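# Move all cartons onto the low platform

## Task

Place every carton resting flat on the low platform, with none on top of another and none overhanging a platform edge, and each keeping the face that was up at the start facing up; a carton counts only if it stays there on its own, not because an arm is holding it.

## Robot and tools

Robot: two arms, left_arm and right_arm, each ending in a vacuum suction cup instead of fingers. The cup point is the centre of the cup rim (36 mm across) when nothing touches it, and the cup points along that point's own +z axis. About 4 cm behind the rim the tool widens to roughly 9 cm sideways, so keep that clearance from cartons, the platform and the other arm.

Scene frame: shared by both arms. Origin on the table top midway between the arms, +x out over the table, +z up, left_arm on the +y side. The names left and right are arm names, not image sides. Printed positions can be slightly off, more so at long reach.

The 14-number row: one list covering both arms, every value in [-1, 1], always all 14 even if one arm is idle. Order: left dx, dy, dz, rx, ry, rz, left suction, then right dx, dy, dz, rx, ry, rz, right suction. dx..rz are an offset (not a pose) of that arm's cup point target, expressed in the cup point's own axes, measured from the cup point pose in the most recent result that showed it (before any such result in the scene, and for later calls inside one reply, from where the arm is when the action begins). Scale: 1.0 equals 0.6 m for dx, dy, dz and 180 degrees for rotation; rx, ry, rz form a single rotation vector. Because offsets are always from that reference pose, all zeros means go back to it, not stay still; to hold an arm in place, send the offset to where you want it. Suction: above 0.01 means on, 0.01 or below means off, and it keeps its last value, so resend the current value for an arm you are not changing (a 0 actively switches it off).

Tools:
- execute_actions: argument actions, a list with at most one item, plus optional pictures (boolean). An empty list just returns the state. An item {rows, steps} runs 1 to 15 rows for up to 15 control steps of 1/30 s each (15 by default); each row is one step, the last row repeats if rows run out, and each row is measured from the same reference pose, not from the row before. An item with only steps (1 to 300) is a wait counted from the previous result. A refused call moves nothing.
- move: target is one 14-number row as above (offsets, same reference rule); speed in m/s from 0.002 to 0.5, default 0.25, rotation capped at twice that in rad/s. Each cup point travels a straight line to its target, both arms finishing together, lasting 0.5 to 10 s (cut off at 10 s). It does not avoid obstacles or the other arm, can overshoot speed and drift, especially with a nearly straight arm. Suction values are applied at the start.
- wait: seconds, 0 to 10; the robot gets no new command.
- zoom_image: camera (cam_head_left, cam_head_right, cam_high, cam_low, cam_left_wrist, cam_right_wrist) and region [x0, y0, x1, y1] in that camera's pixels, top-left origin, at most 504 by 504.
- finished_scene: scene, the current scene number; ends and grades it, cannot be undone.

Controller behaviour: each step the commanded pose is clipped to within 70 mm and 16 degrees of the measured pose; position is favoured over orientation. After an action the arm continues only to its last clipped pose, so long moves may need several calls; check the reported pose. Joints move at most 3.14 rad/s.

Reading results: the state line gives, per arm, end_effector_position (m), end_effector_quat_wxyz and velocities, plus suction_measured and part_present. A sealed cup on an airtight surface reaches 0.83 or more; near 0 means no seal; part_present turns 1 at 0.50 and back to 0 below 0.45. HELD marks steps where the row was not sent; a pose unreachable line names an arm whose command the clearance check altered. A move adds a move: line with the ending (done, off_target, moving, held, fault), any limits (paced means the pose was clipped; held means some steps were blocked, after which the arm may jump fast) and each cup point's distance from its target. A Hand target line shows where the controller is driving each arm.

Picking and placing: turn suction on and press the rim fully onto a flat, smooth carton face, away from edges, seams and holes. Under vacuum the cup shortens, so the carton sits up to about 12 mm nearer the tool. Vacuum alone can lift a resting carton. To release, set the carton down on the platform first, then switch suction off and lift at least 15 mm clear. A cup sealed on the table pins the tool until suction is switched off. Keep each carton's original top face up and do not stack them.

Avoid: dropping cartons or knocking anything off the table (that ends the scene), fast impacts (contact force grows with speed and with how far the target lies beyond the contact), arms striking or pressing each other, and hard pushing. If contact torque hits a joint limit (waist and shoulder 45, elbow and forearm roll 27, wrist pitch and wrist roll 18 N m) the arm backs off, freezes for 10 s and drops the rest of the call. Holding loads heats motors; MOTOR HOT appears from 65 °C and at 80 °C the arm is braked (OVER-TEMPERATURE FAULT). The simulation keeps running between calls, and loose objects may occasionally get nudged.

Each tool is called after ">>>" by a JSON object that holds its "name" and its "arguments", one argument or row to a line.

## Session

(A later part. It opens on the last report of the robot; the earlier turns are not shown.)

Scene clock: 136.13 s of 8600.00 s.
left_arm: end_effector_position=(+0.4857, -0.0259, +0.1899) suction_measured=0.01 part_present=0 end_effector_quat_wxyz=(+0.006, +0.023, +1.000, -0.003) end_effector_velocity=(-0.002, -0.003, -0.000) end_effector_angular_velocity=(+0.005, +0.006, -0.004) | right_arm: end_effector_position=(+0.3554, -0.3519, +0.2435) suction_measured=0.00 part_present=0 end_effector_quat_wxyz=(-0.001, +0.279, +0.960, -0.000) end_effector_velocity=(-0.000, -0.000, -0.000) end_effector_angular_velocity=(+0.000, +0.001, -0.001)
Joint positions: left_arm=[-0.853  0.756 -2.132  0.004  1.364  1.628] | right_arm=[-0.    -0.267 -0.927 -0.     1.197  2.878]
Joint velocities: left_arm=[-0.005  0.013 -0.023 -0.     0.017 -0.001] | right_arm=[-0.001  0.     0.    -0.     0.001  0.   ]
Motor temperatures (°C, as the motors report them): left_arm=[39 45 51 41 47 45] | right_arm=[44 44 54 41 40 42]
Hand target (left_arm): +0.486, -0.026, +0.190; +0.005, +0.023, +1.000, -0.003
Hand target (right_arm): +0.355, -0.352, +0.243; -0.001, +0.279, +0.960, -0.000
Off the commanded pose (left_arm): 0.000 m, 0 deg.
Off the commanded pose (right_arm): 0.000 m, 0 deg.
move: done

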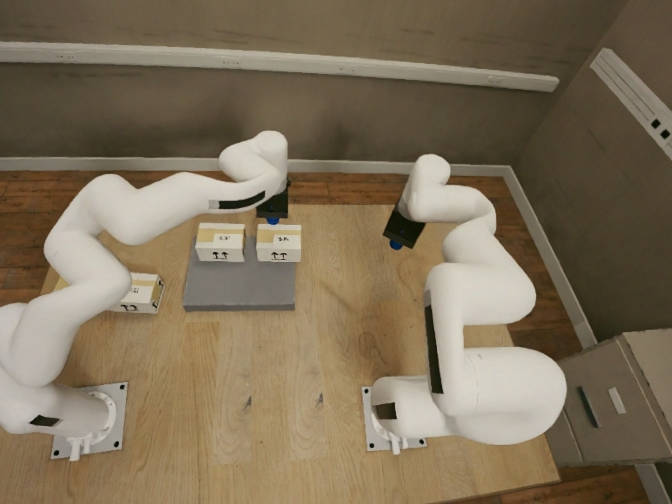

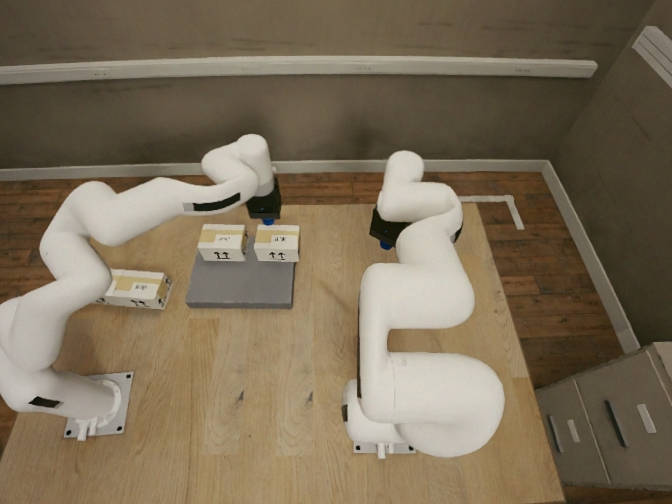

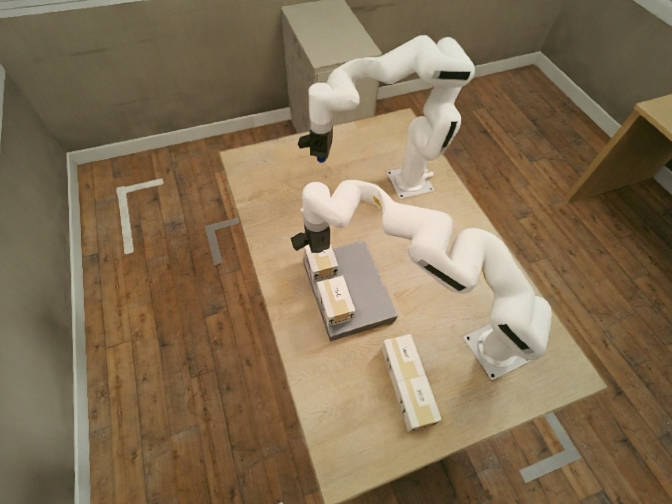

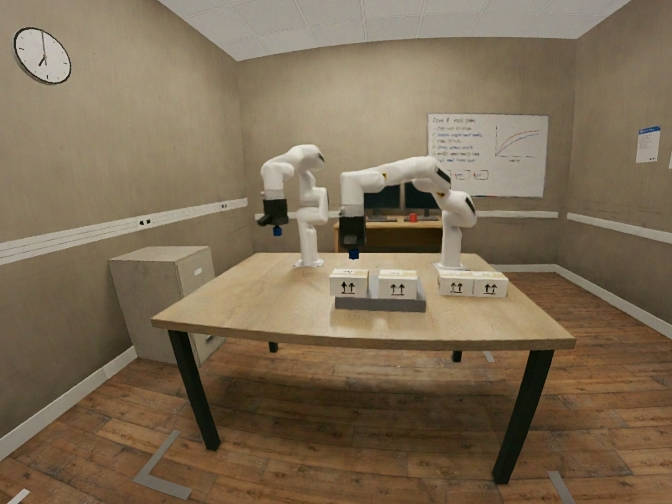

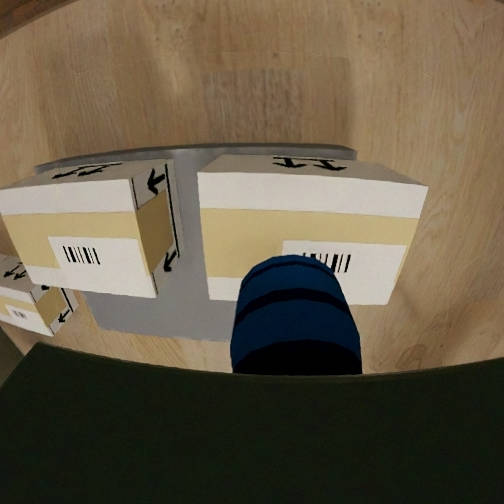

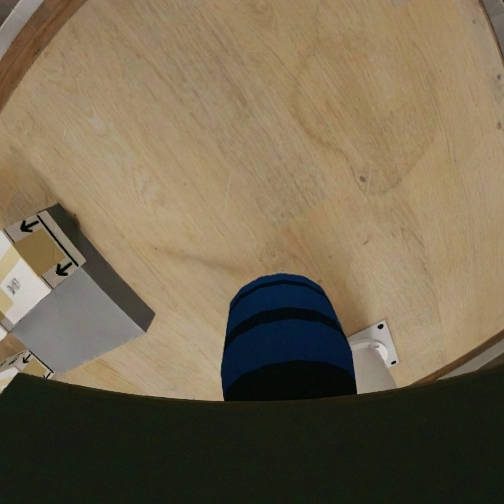

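>>> {"name": "move", "arguments": {
  "target": [-0.004,-0.025,0.09,0,0,0,0,0,0,0,0,0,0,0],
  "speed": 0.15
}}

>>> {"name": "move", "arguments": {
  "target": [0,0,0.034,0,0,0,1,0,0,0,0,0,0,0],
  "speed": 0.025
}}

>>> {"name": "move", "arguments": {
  "target": [0,0,-0.035,0,0,0,1,0,0,0,0,0,0,0],
  "speed": 0.08
}}

>>> {"name": "move", "arguments": {
  "target": [0,0.075,0,0,0,0,1,0,0,0,0,0,0,0],
  "speed": 0.08
}}

Scene clock: 144.83 s of 8600.00 s.
left_arm: end_effector_position=(+0.4879, -0.0414, +0.1366) suction_measured=0.01 part_present=0 end_effector_quat_wxyz=(+0.006, +0.023, +1.000, -0.003) end_effector_velocity=(-0.003, +0.002, -0.008) end_effector_angular_velocity=(+0.011, +0.011, -0.000) | right_arm: end_effector_position=(+0.3554, -0.3519, +0.2435) suction_measured=0.00 part_present=0 end_effector_quat_wxyz=(-0.001, +0.279, +0.960, -0.000) end_effector_velocity=(-0.000, -0.000, +0.000) end_effector_angular_velocity=(+0.000, +0.000, -0.001)
Joint positions: left_arm=[-0.867  0.836 -2.115  0.004  1.266  1.614] | right_arm=[-0.    -0.267 -0.927 -0.     1.197  2.878]
Joint velocities: left_arm=[-0.001  0.007  0.007 -0.     0.002 -0.   ] | right_arm=[-0.    -0.    -0.     0.     0.001  0.001]
Motor temperatures (°C, as the motors report them): left_arm=[39 46 52 41 47 45] | right_arm=[44 44 54 41 40 42]
Hand target (left_arm): +0.488, -0.041, +0.136; +0.006, +0.023, +1.000, -0.003
Hand target (right_arm): +0.355, -0.352, +0.243; -0.001, +0.279, +0.960, -0.000
Off the commanded pose (left_arm): 0.001 m, 0 deg.
Off the commanded pose (right_arm): 0.000 m, 0 deg.
After step 90, 4.80 s passed at rest.
move: done

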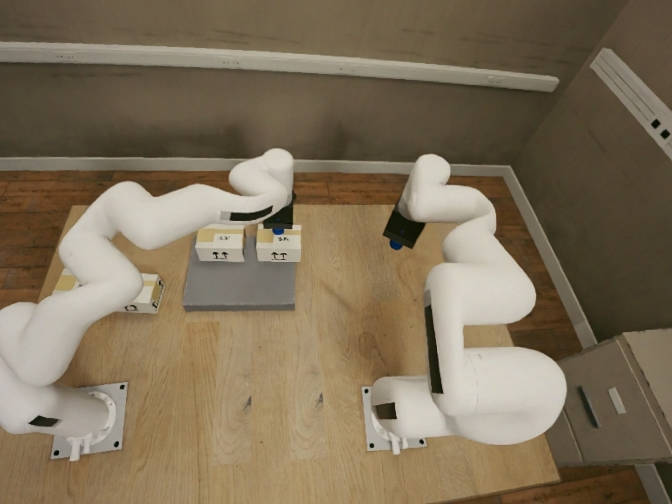

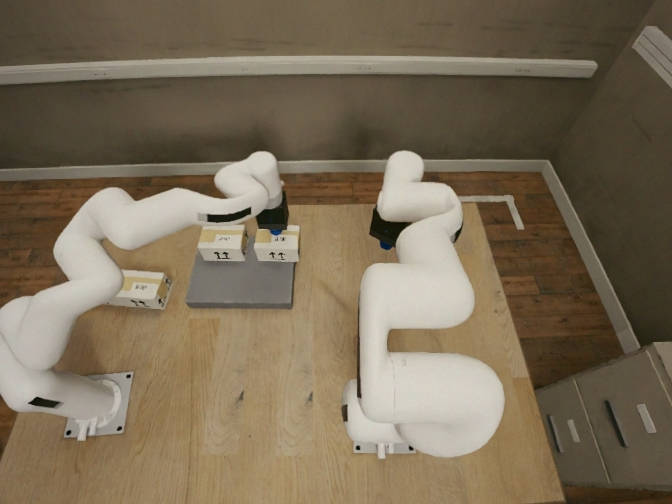

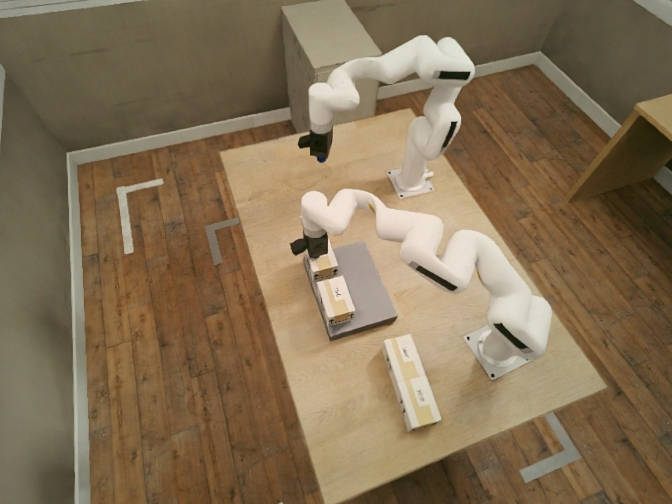

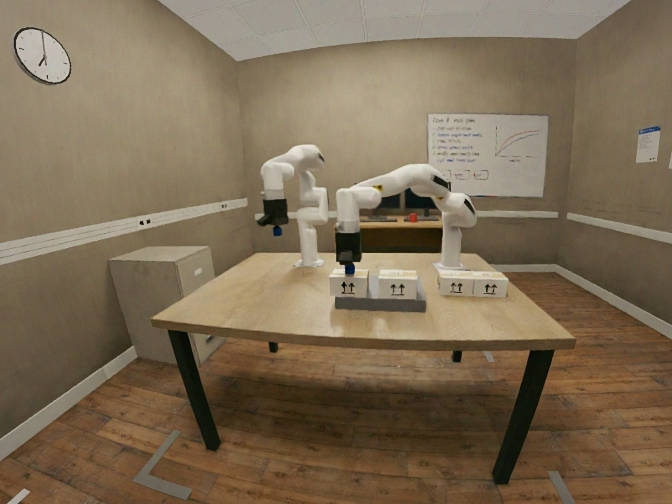

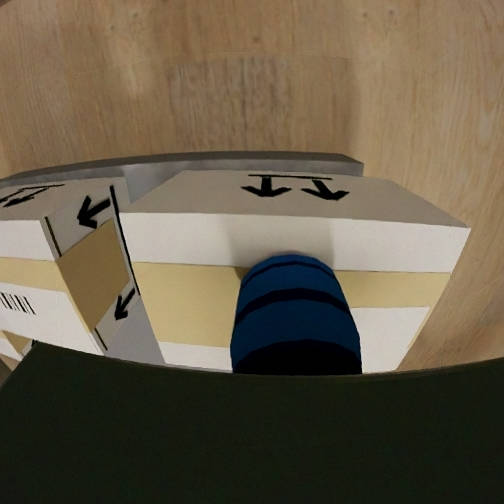

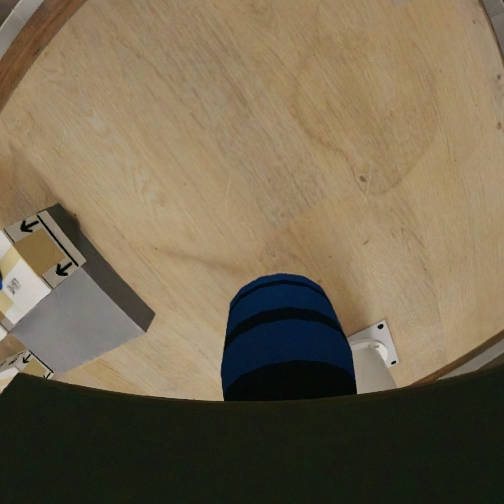

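Scene clock: 145.90 s of 8600.00 s.
left_arm: end_effector_position=(+0.4881, -0.0417, +0.1165) suction_measured=1.00 part_present=1 end_effector_quat_wxyz=(+0.006, +0.023, +1.000, -0.003) end_effector_velocity=(+0.000, -0.000, +0.000) end_effector_angular_velocity=(-0.002, -0.002, -0.000) | right_arm: end_effector_position=(+0.3554, -0.3519, +0.2435) suction_measured=0.00 part_present=0 end_effector_quat_wxyz=(-0.001, +0.279, +0.960, -0.000) end_effector_velocity=(+0.000, +0.000, +0.000) end_effector_angular_velocity=(+0.000, -0.001, +0.000)
Joint positions: left_arm=[-0.867  0.848 -2.078  0.004  1.216  1.614] | right_arm=[-0.    -0.267 -0.927 -0.     1.197  2.878]
Joint velocities: left_arm=[ 0.    -0.     0.     0.    -0.003  0.   ] | right_arm=[-0.    -0.    -0.     0.    -0.001 -0.   ]
Motor temperatures (°C, as the motors report them): left_arm=[39 46 52 41 47 45] | right_arm=[44 44 54 41 40 42]
Hand target (left_arm): +0.488, -0.042, +0.116; +0.006, +0.023, +1.000, -0.003
Hand target (right_arm): +0.355, -0.352, +0.243; -0.001, +0.279, +0.960, -0.000
Off the commanded pose (left_arm): 0.000 m, 0 deg.
Off the commanded pose (right_arm): 0.000 m, 0 deg.
move: done

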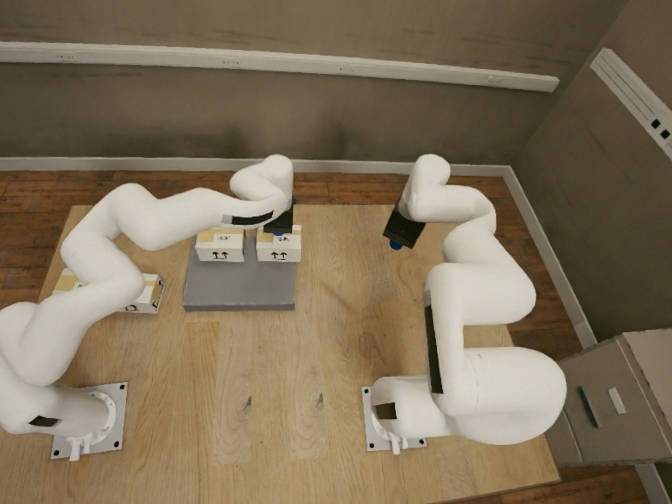

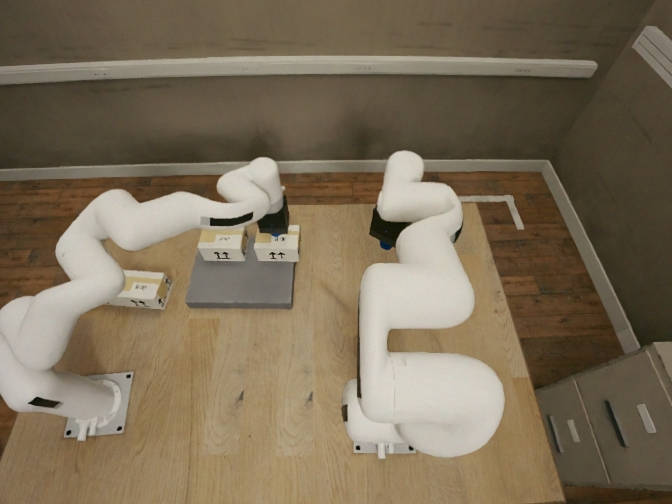

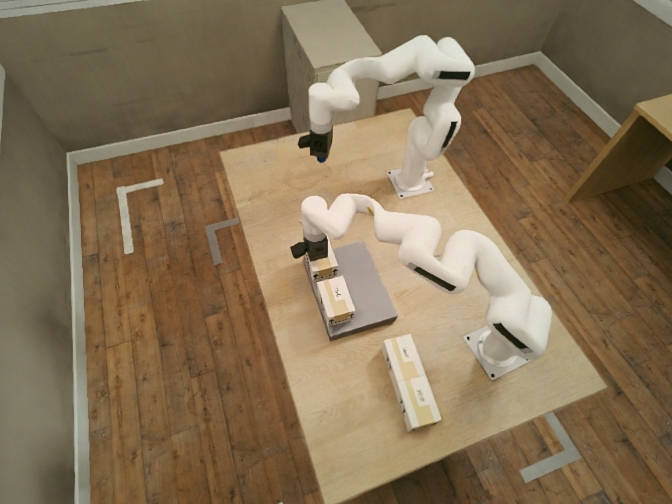

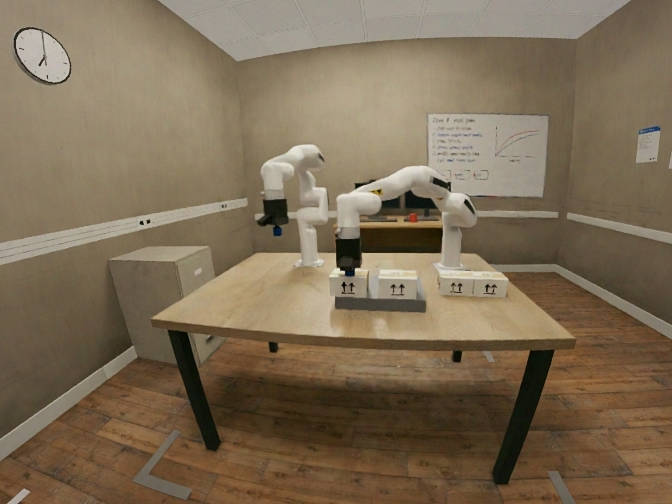

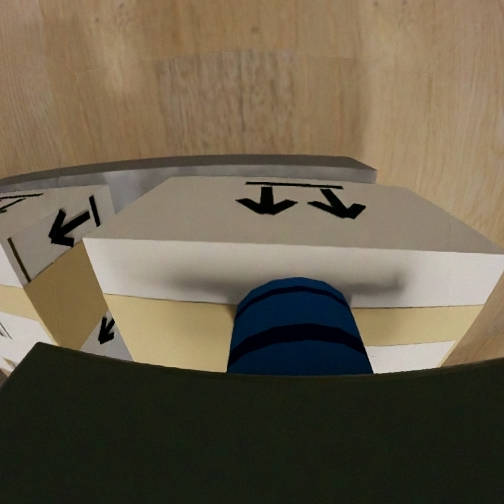

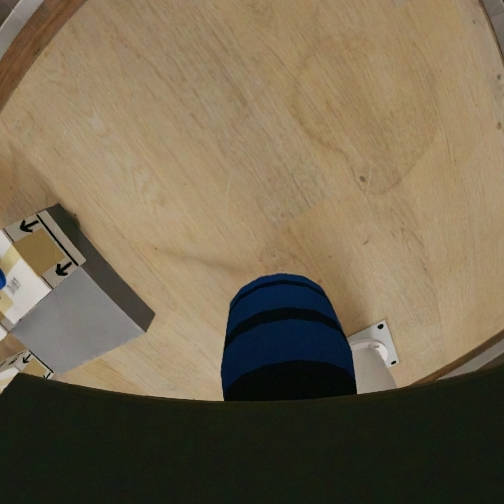

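Scene clock: 146.63 s of 8600.00 s.
left_arm: end_effector_position=(+0.4879, -0.0414, +0.1372) suction_measured=1.00 part_present=1 end_effector_quat_wxyz=(+0.006, +0.023, +1.000, -0.003) end_effector_velocity=(-0.002, +0.003, -0.006) end_effector_angular_velocity=(+0.011, +0.010, +0.000) | right_arm: end_effector_position=(+0.3554, -0.3519, +0.2435) suction_measured=0.00 part_present=0 end_effector_quat_wxyz=(-0.001, +0.279, +0.960, -0.000) end_effector_velocity=(-0.000, -0.000, -0.000) end_effector_angular_velocity=(-0.000, +0.001, -0.000)
Joint positions: left_arm=[-0.867  0.836 -2.116  0.004  1.267  1.614] | right_arm=[-0.    -0.267 -0.927 -0.     1.197  2.878]
Joint velocities: left_arm=[0.001 0.006 0.004 0.    0.005 0.   ] | right_arm=[-0.     0.    -0.    -0.     0.001  0.   ]
Motor temperatures (°C, as the motors report them): left_arm=[39 46 52 41 47 45] | right_arm=[44 44 54 41 40 42]
Hand target (left_arm): +0.488, -0.041, +0.137; +0.006, +0.023, +1.000, -0.003
Hand target (right_arm): +0.355, -0.352, +0.243; -0.001, +0.279, +0.960, -0.000
Off the commanded pose (left_arm): 0.000 m, 0 deg.
Off the commanded pose (right_arm): 0.000 m, 0 deg.
move: done

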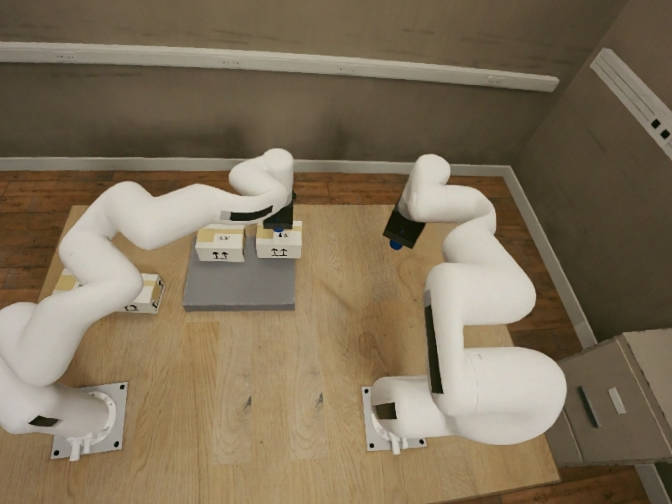

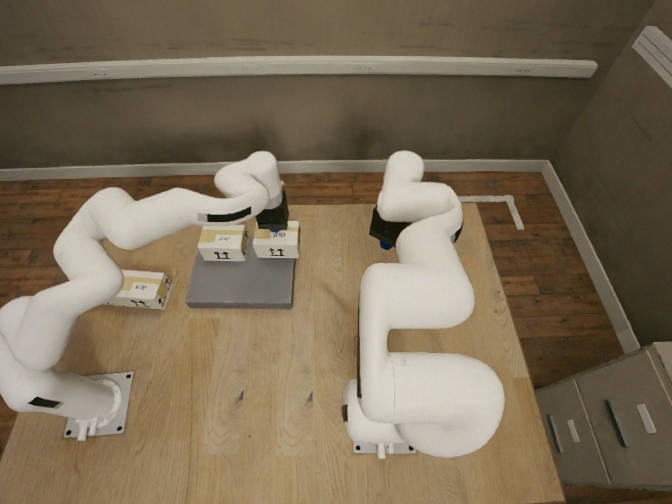

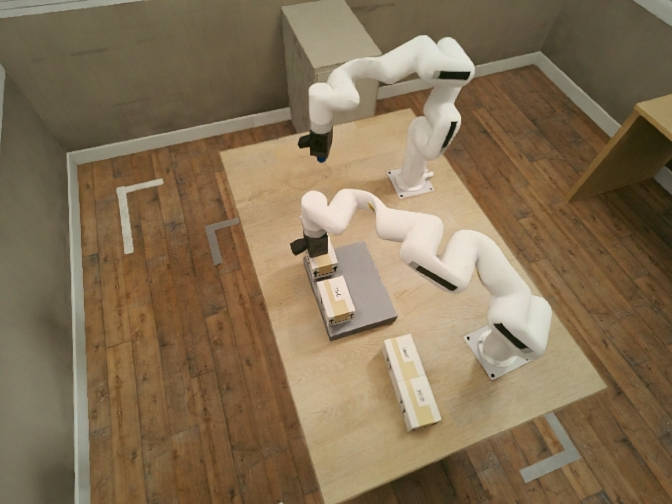

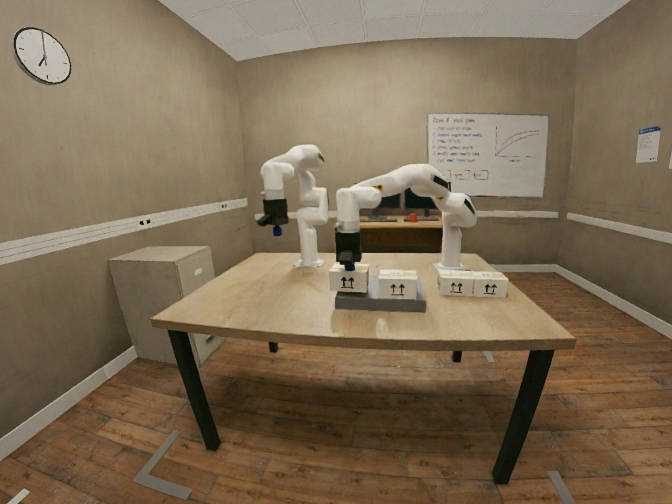

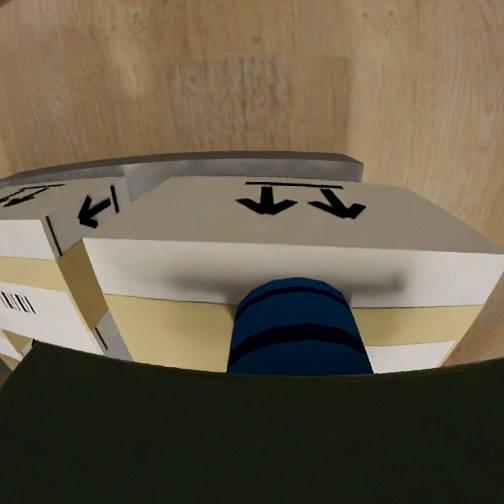

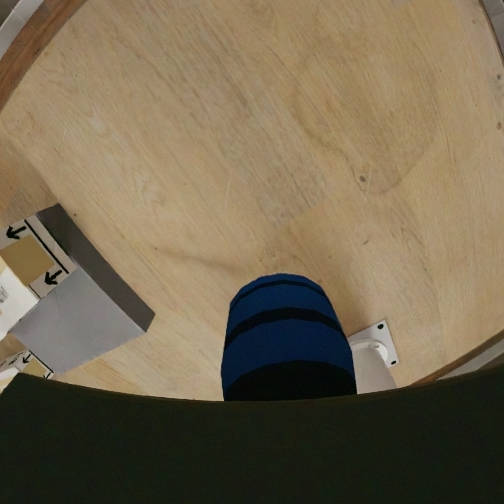

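Scene clock: 147.53 s of 8600.00 s.
left_arm: end_effector_position=(+0.4900, +0.0031, +0.1372) suction_measured=1.00 part_present=1 end_effector_quat_wxyz=(+0.006, +0.023, +1.000, -0.003) end_effector_velocity=(-0.001, +0.000, -0.001) end_effector_angular_velocity=(+0.000, +0.001, -0.002) | right_arm: end_effector_position=(+0.3554, -0.3519, +0.2435) suction_measured=0.00 part_present=0 end_effector_quat_wxyz=(-0.001, +0.279, +0.960, -0.000) end_effector_velocity=(-0.000, +0.000, -0.000) end_effector_angular_velocity=(+0.000, +0.001, -0.000)
Joint positions: left_arm=[-0.816  0.687 -1.867  0.003  1.166  1.665] | right_arm=[-0.    -0.267 -0.927 -0.     1.197  2.878]
Joint velocities: left_arm=[-0.001 -0.002  0.008 -0.    -0.005  0.001] | right_arm=[-0. -0.  0.  0.  0.  0.]
Motor temperatures (°C, as the motors report them): left_arm=[39 46 52 41 47 45] | right_arm=[44 44 54 41 40 42]
Hand target (left_arm): +0.490, +0.003, +0.137; +0.006, +0.023, +1.000, -0.003
Hand target (right_arm): +0.355, -0.352, +0.243; -0.001, +0.279, +0.960, -0.000
Off the commanded pose (left_arm): 0.001 m, 0 deg.
Off the commanded pose (right_arm): 0.000 m, 0 deg.
move: done

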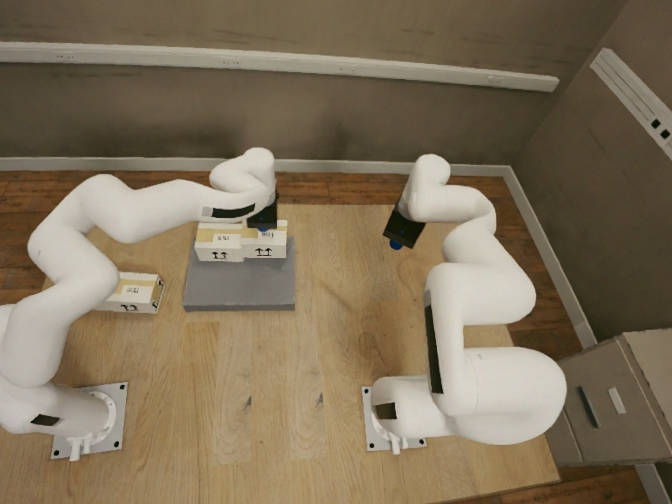

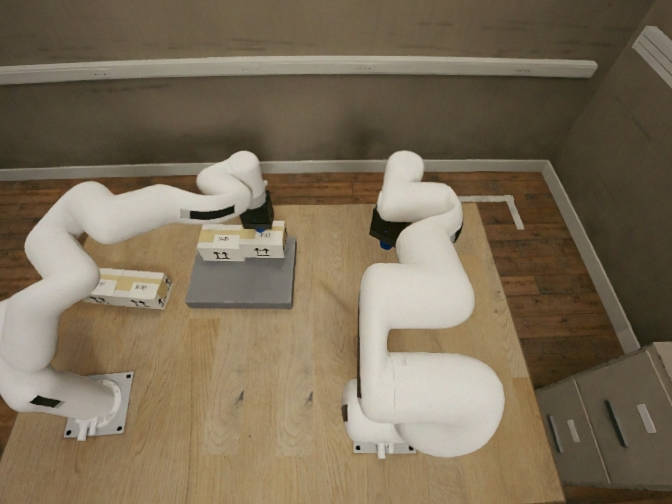

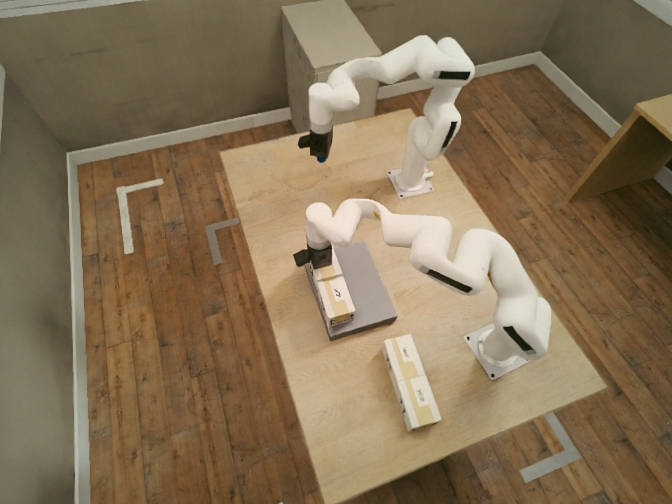

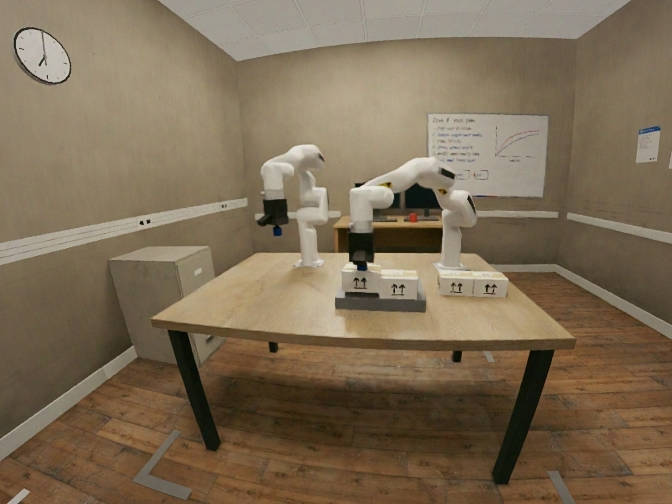

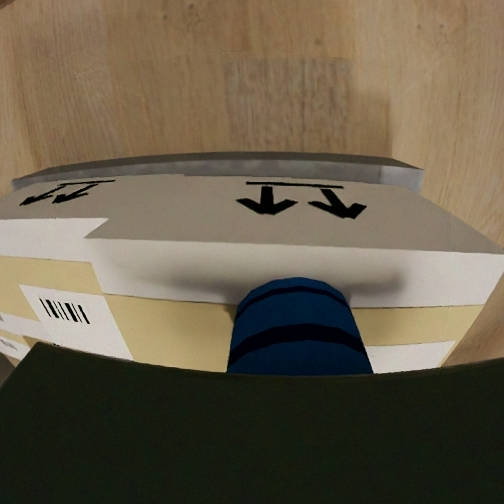

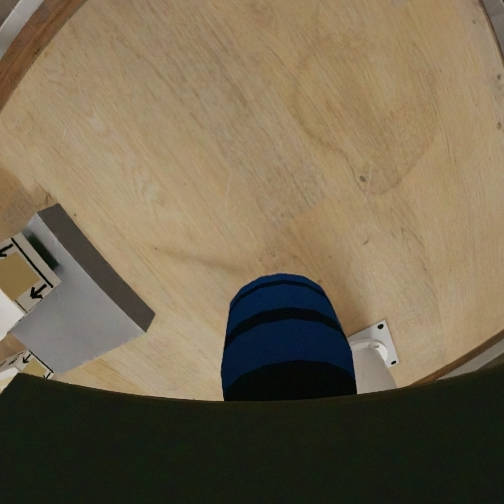

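>>> {"name": "move", "arguments": {
  "target": [0,-0.005,0.035,0,0,0,1,0,0,0,0,0,0,0],
  "speed": 0.02
}}

>>> {"name": "execute_actions", "arguments": {
  "actions": [
    {"rows":[[0,0,0,0,0,0,0,0,0,0,0,0,0,0]],"steps":8}
  ],
  "pictures": false
}}

>>> {"name": "move", "arguments": {
  "target": [0,0,-0.13,0,0,0,0,0,0,0,0,0,0,0]
}}

Scene clock: 155.37 s of 8600.00 s.
left_arm: end_effector_position=(+0.4900, -0.0001, +0.1163) suction_measured=1.00 part_present=1 end_effector_quat_wxyz=(+0.006, +0.023, +1.000, -0.003) end_effector_velocity=(+0.000, -0.000, -0.000) end_effector_angular_velocity=(-0.001, -0.001, -0.000) | right_arm: end_effector_position=(+0.3554, -0.3519, +0.2435) suction_measured=0.00 part_present=0 end_effector_quat_wxyz=(-0.001, +0.279, +0.960, -0.000) end_effector_velocity=(-0.000, +0.000, -0.000) end_effector_angular_velocity=(+0.000, +0.000, -0.000)
Joint positions: left_arm=[-0.82   0.714 -1.851  0.003  1.123  1.662] | right_arm=[-0.    -0.267 -0.927 -0.     1.197  2.878]
Joint velocities: left_arm=[-0.     0.     0.001 -0.    -0.002  0.   ] | right_arm=[ 0. -0.  0.  0.  0.  0.]
Motor temperatures (°C, as the motors report them): left_arm=[39 46 52 41 47 45] | right_arm=[44 44 54 41 40 42]
Hand target (left_arm): +0.490, -0.000, +0.116; +0.006, +0.023, +1.000, -0.003
Hand target (right_arm): +0.355, -0.352, +0.243; -0.001, +0.279, +0.960, -0.000
Off the commanded pose (left_arm): 0.000 m, 0 deg.
Off the commanded pose (right_arm): 0.000 m, 0 deg.
After step 90, 3.53 s passed at rest.
move: done

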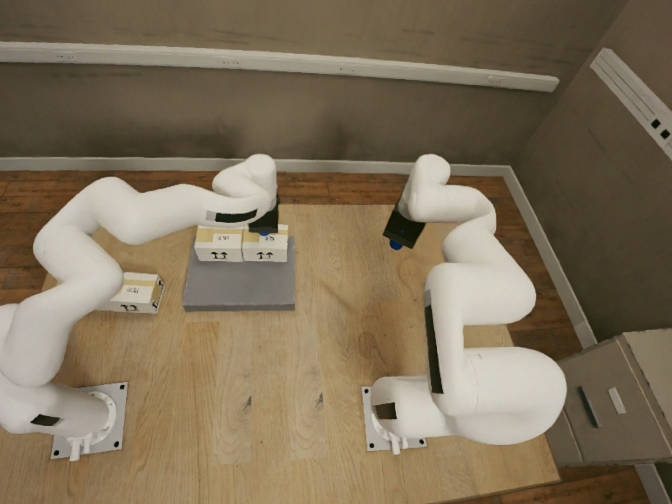

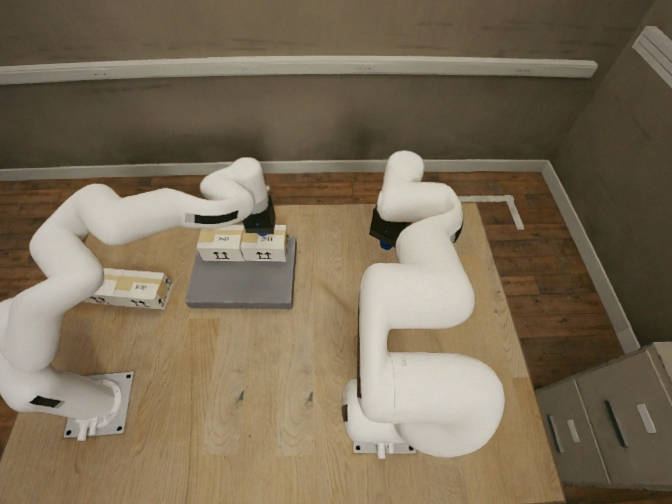

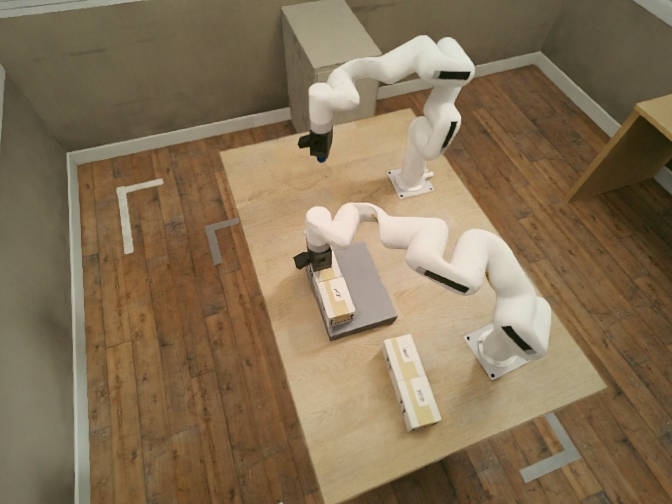

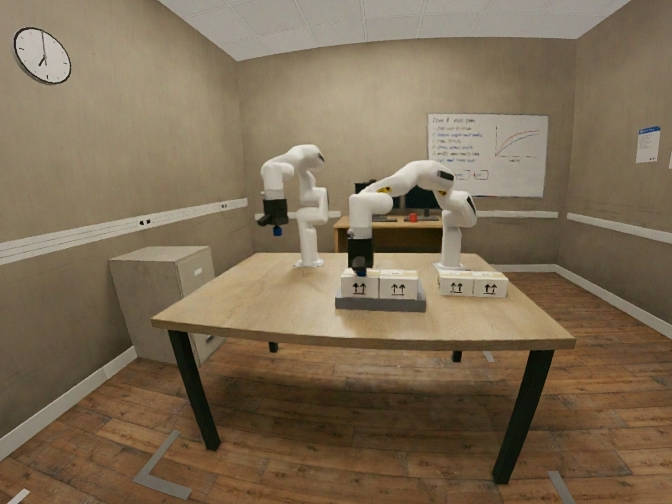

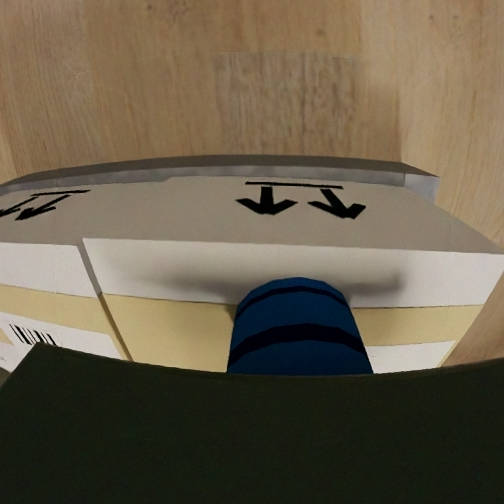

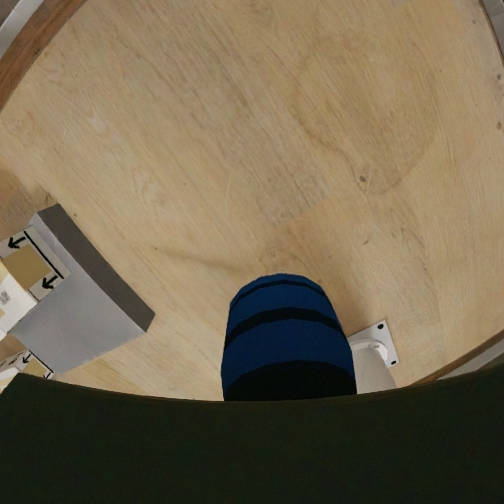

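Scene clock: 155.63 s of 8600.00 s.
left_arm: end_effector_position=(+0.4916, -0.0015, +0.1206) suction_measured=0.01 part_present=0 end_effector_quat_wxyz=(+0.009, +0.023, +1.000, -0.006) end_effector_velocity=(-0.008, +0.007, -0.023) end_effector_angular_velocity=(+0.029, +0.031, -0.001) | right_arm: end_effector_position=(+0.3554, -0.3519, +0.2435) suction_measured=0.00 part_present=0 end_effector_quat_wxyz=(-0.001, +0.279, +0.960, -0.000) end_effector_velocity=(-0.000, +0.000, +0.000) end_effector_angular_velocity=(+0.000, +0.000, -0.001)
Joint positions: left_arm=[-0.82   0.71  -1.855  0.003  1.122  1.662] | right_arm=[-0.    -0.267 -0.927 -0.     1.197  2.878]
Joint velocities: left_arm=[-0.     0.02   0.024  0.    -0.002  0.   ] | right_arm=[ 0.    -0.     0.     0.     0.001  0.001]
Motor temperatures (°C, as the motors report them): left_arm=[39 46 52 41 47 45] | right_arm=[44 44 54 41 40 42]
Hand target (left_arm): +0.490, -0.000, +0.116; +0.006, +0.023, +1.000, -0.003
Hand target (right_arm): +0.355, -0.352, +0.243; -0.001, +0.279, +0.960, -0.000
Off the commanded pose (left_arm): 0.005 m, 0 deg.
Off the commanded pose (right_arm): 0.000 m, 0 deg.
Steps of this call (steps 1 to 8: all 8 steps of this action). Readings (end_effector_position | what the end effector reports):
1: left_arm (+0.4900, -0.0001, +0.1163) | right_arm (+0.3554, -0.3519, +0.2435) | left_arm suction_measured=0.91 part_present=1 | right_arm suction_measured=0.00 part_present=0
2: left_arm (+0.4901, -0.0002, +0.1164) | right_arm (+0.3554, -0.3519, +0.2435) | left_arm suction_measured=0.51 part_present=1 | right_arm suction_measured=0.00 part_present=0
4: left_arm (+0.4907, -0.0006, +0.1178) | right_arm (+0.3554, -0.3519, +0.2435) | left_arm suction_measured=0.05 part_present=0 | right_arm suction_measured=0.00 part_present=0
8: the state above

Scene clock: 156.77 s of 8600.00 s.
left_arm: end_effector_position=(+0.4898, +0.0003, +0.1950) suction_measured=0.01 part_present=0 end_effector_quat_wxyz=(+0.007, +0.023, +1.000, -0.004) end_effector_velocity=(+0.003, -0.002, +0.012) end_effector_angular_velocity=(-0.015, -0.016, +0.001) | right_arm: end_effector_position=(+0.3554, -0.3519, +0.2435) suction_measured=0.00 part_present=0 end_effector_quat_wxyz=(-0.001, +0.279, +0.960, -0.000) end_effector_velocity=(-0.000, -0.000, -0.000) end_effector_angular_velocity=(+0.000, +0.000, -0.001)
Joint positions: left_arm=[-0.82   0.667 -1.999  0.003  1.316  1.662] | right_arm=[-0.    -0.267 -0.927 -0.     1.197  2.878]
Joint velocities: left_arm=[ 0.001 -0.009 -0.015 -0.     0.002 -0.   ] | right_arm=[-0.  0. -0.  0.  0.  0.]
Motor temperatures (°C, as the motors report them): left_arm=[39 46 52 41 47 45] | right_arm=[44 44 54 41 40 42]
Hand target (left_arm): +0.490, +0.000, +0.196; +0.008, +0.023, +1.000, -0.005
Hand target (right_arm): +0.355, -0.352, +0.243; -0.001, +0.279, +0.960, -0.000
Off the commanded pose (left_arm): 0.001 m, 0 deg.
Off the commanded pose (right_arm): 0.000 m, 0 deg.
move: done

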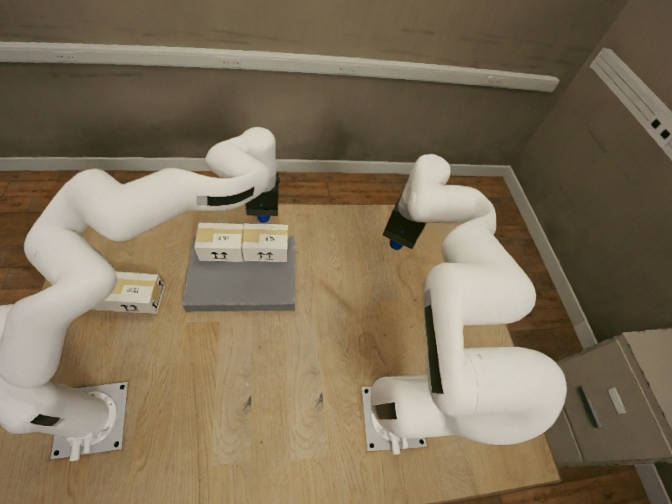

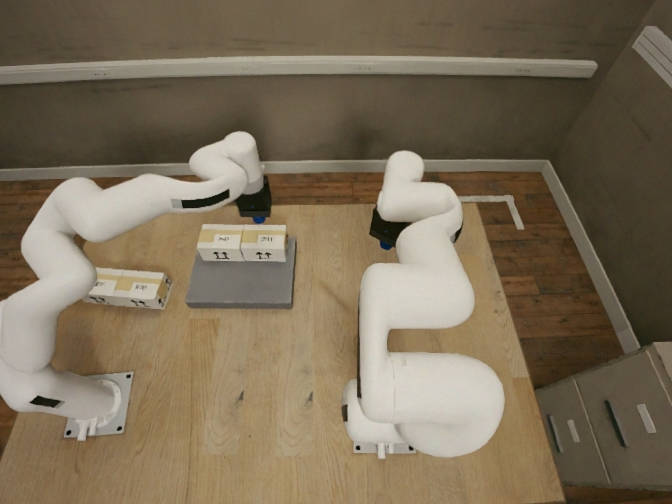

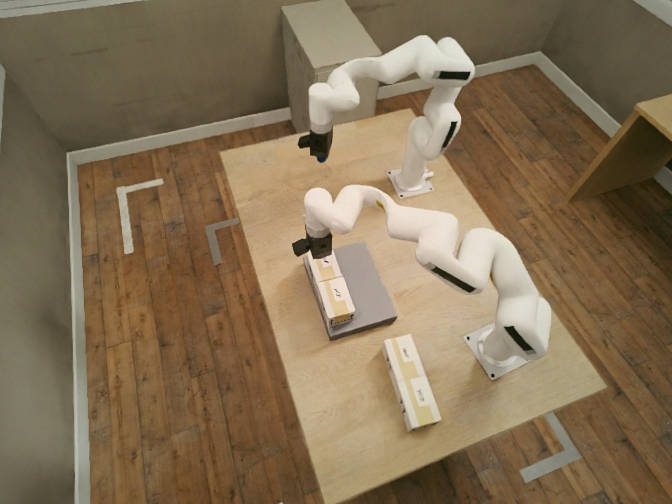

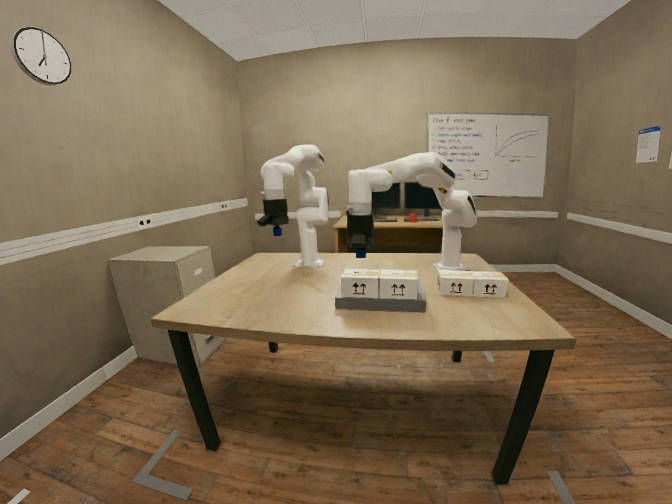

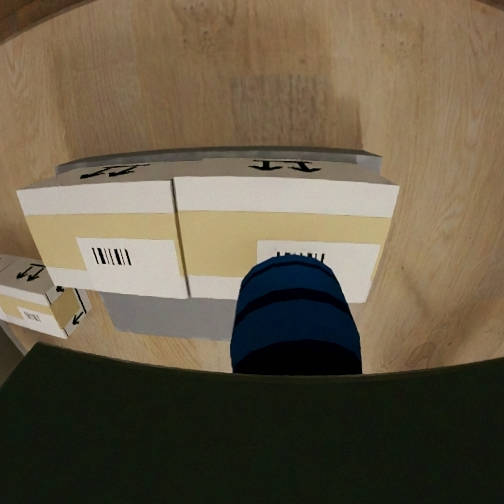

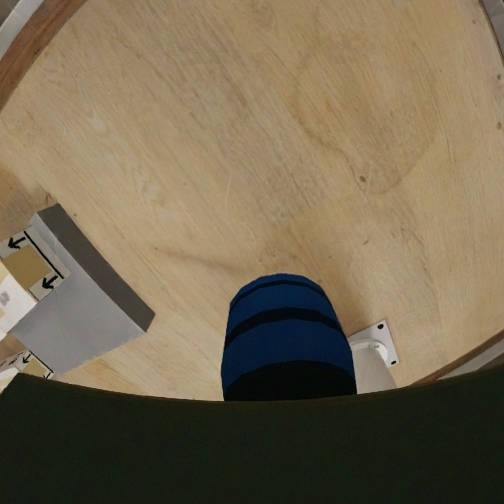

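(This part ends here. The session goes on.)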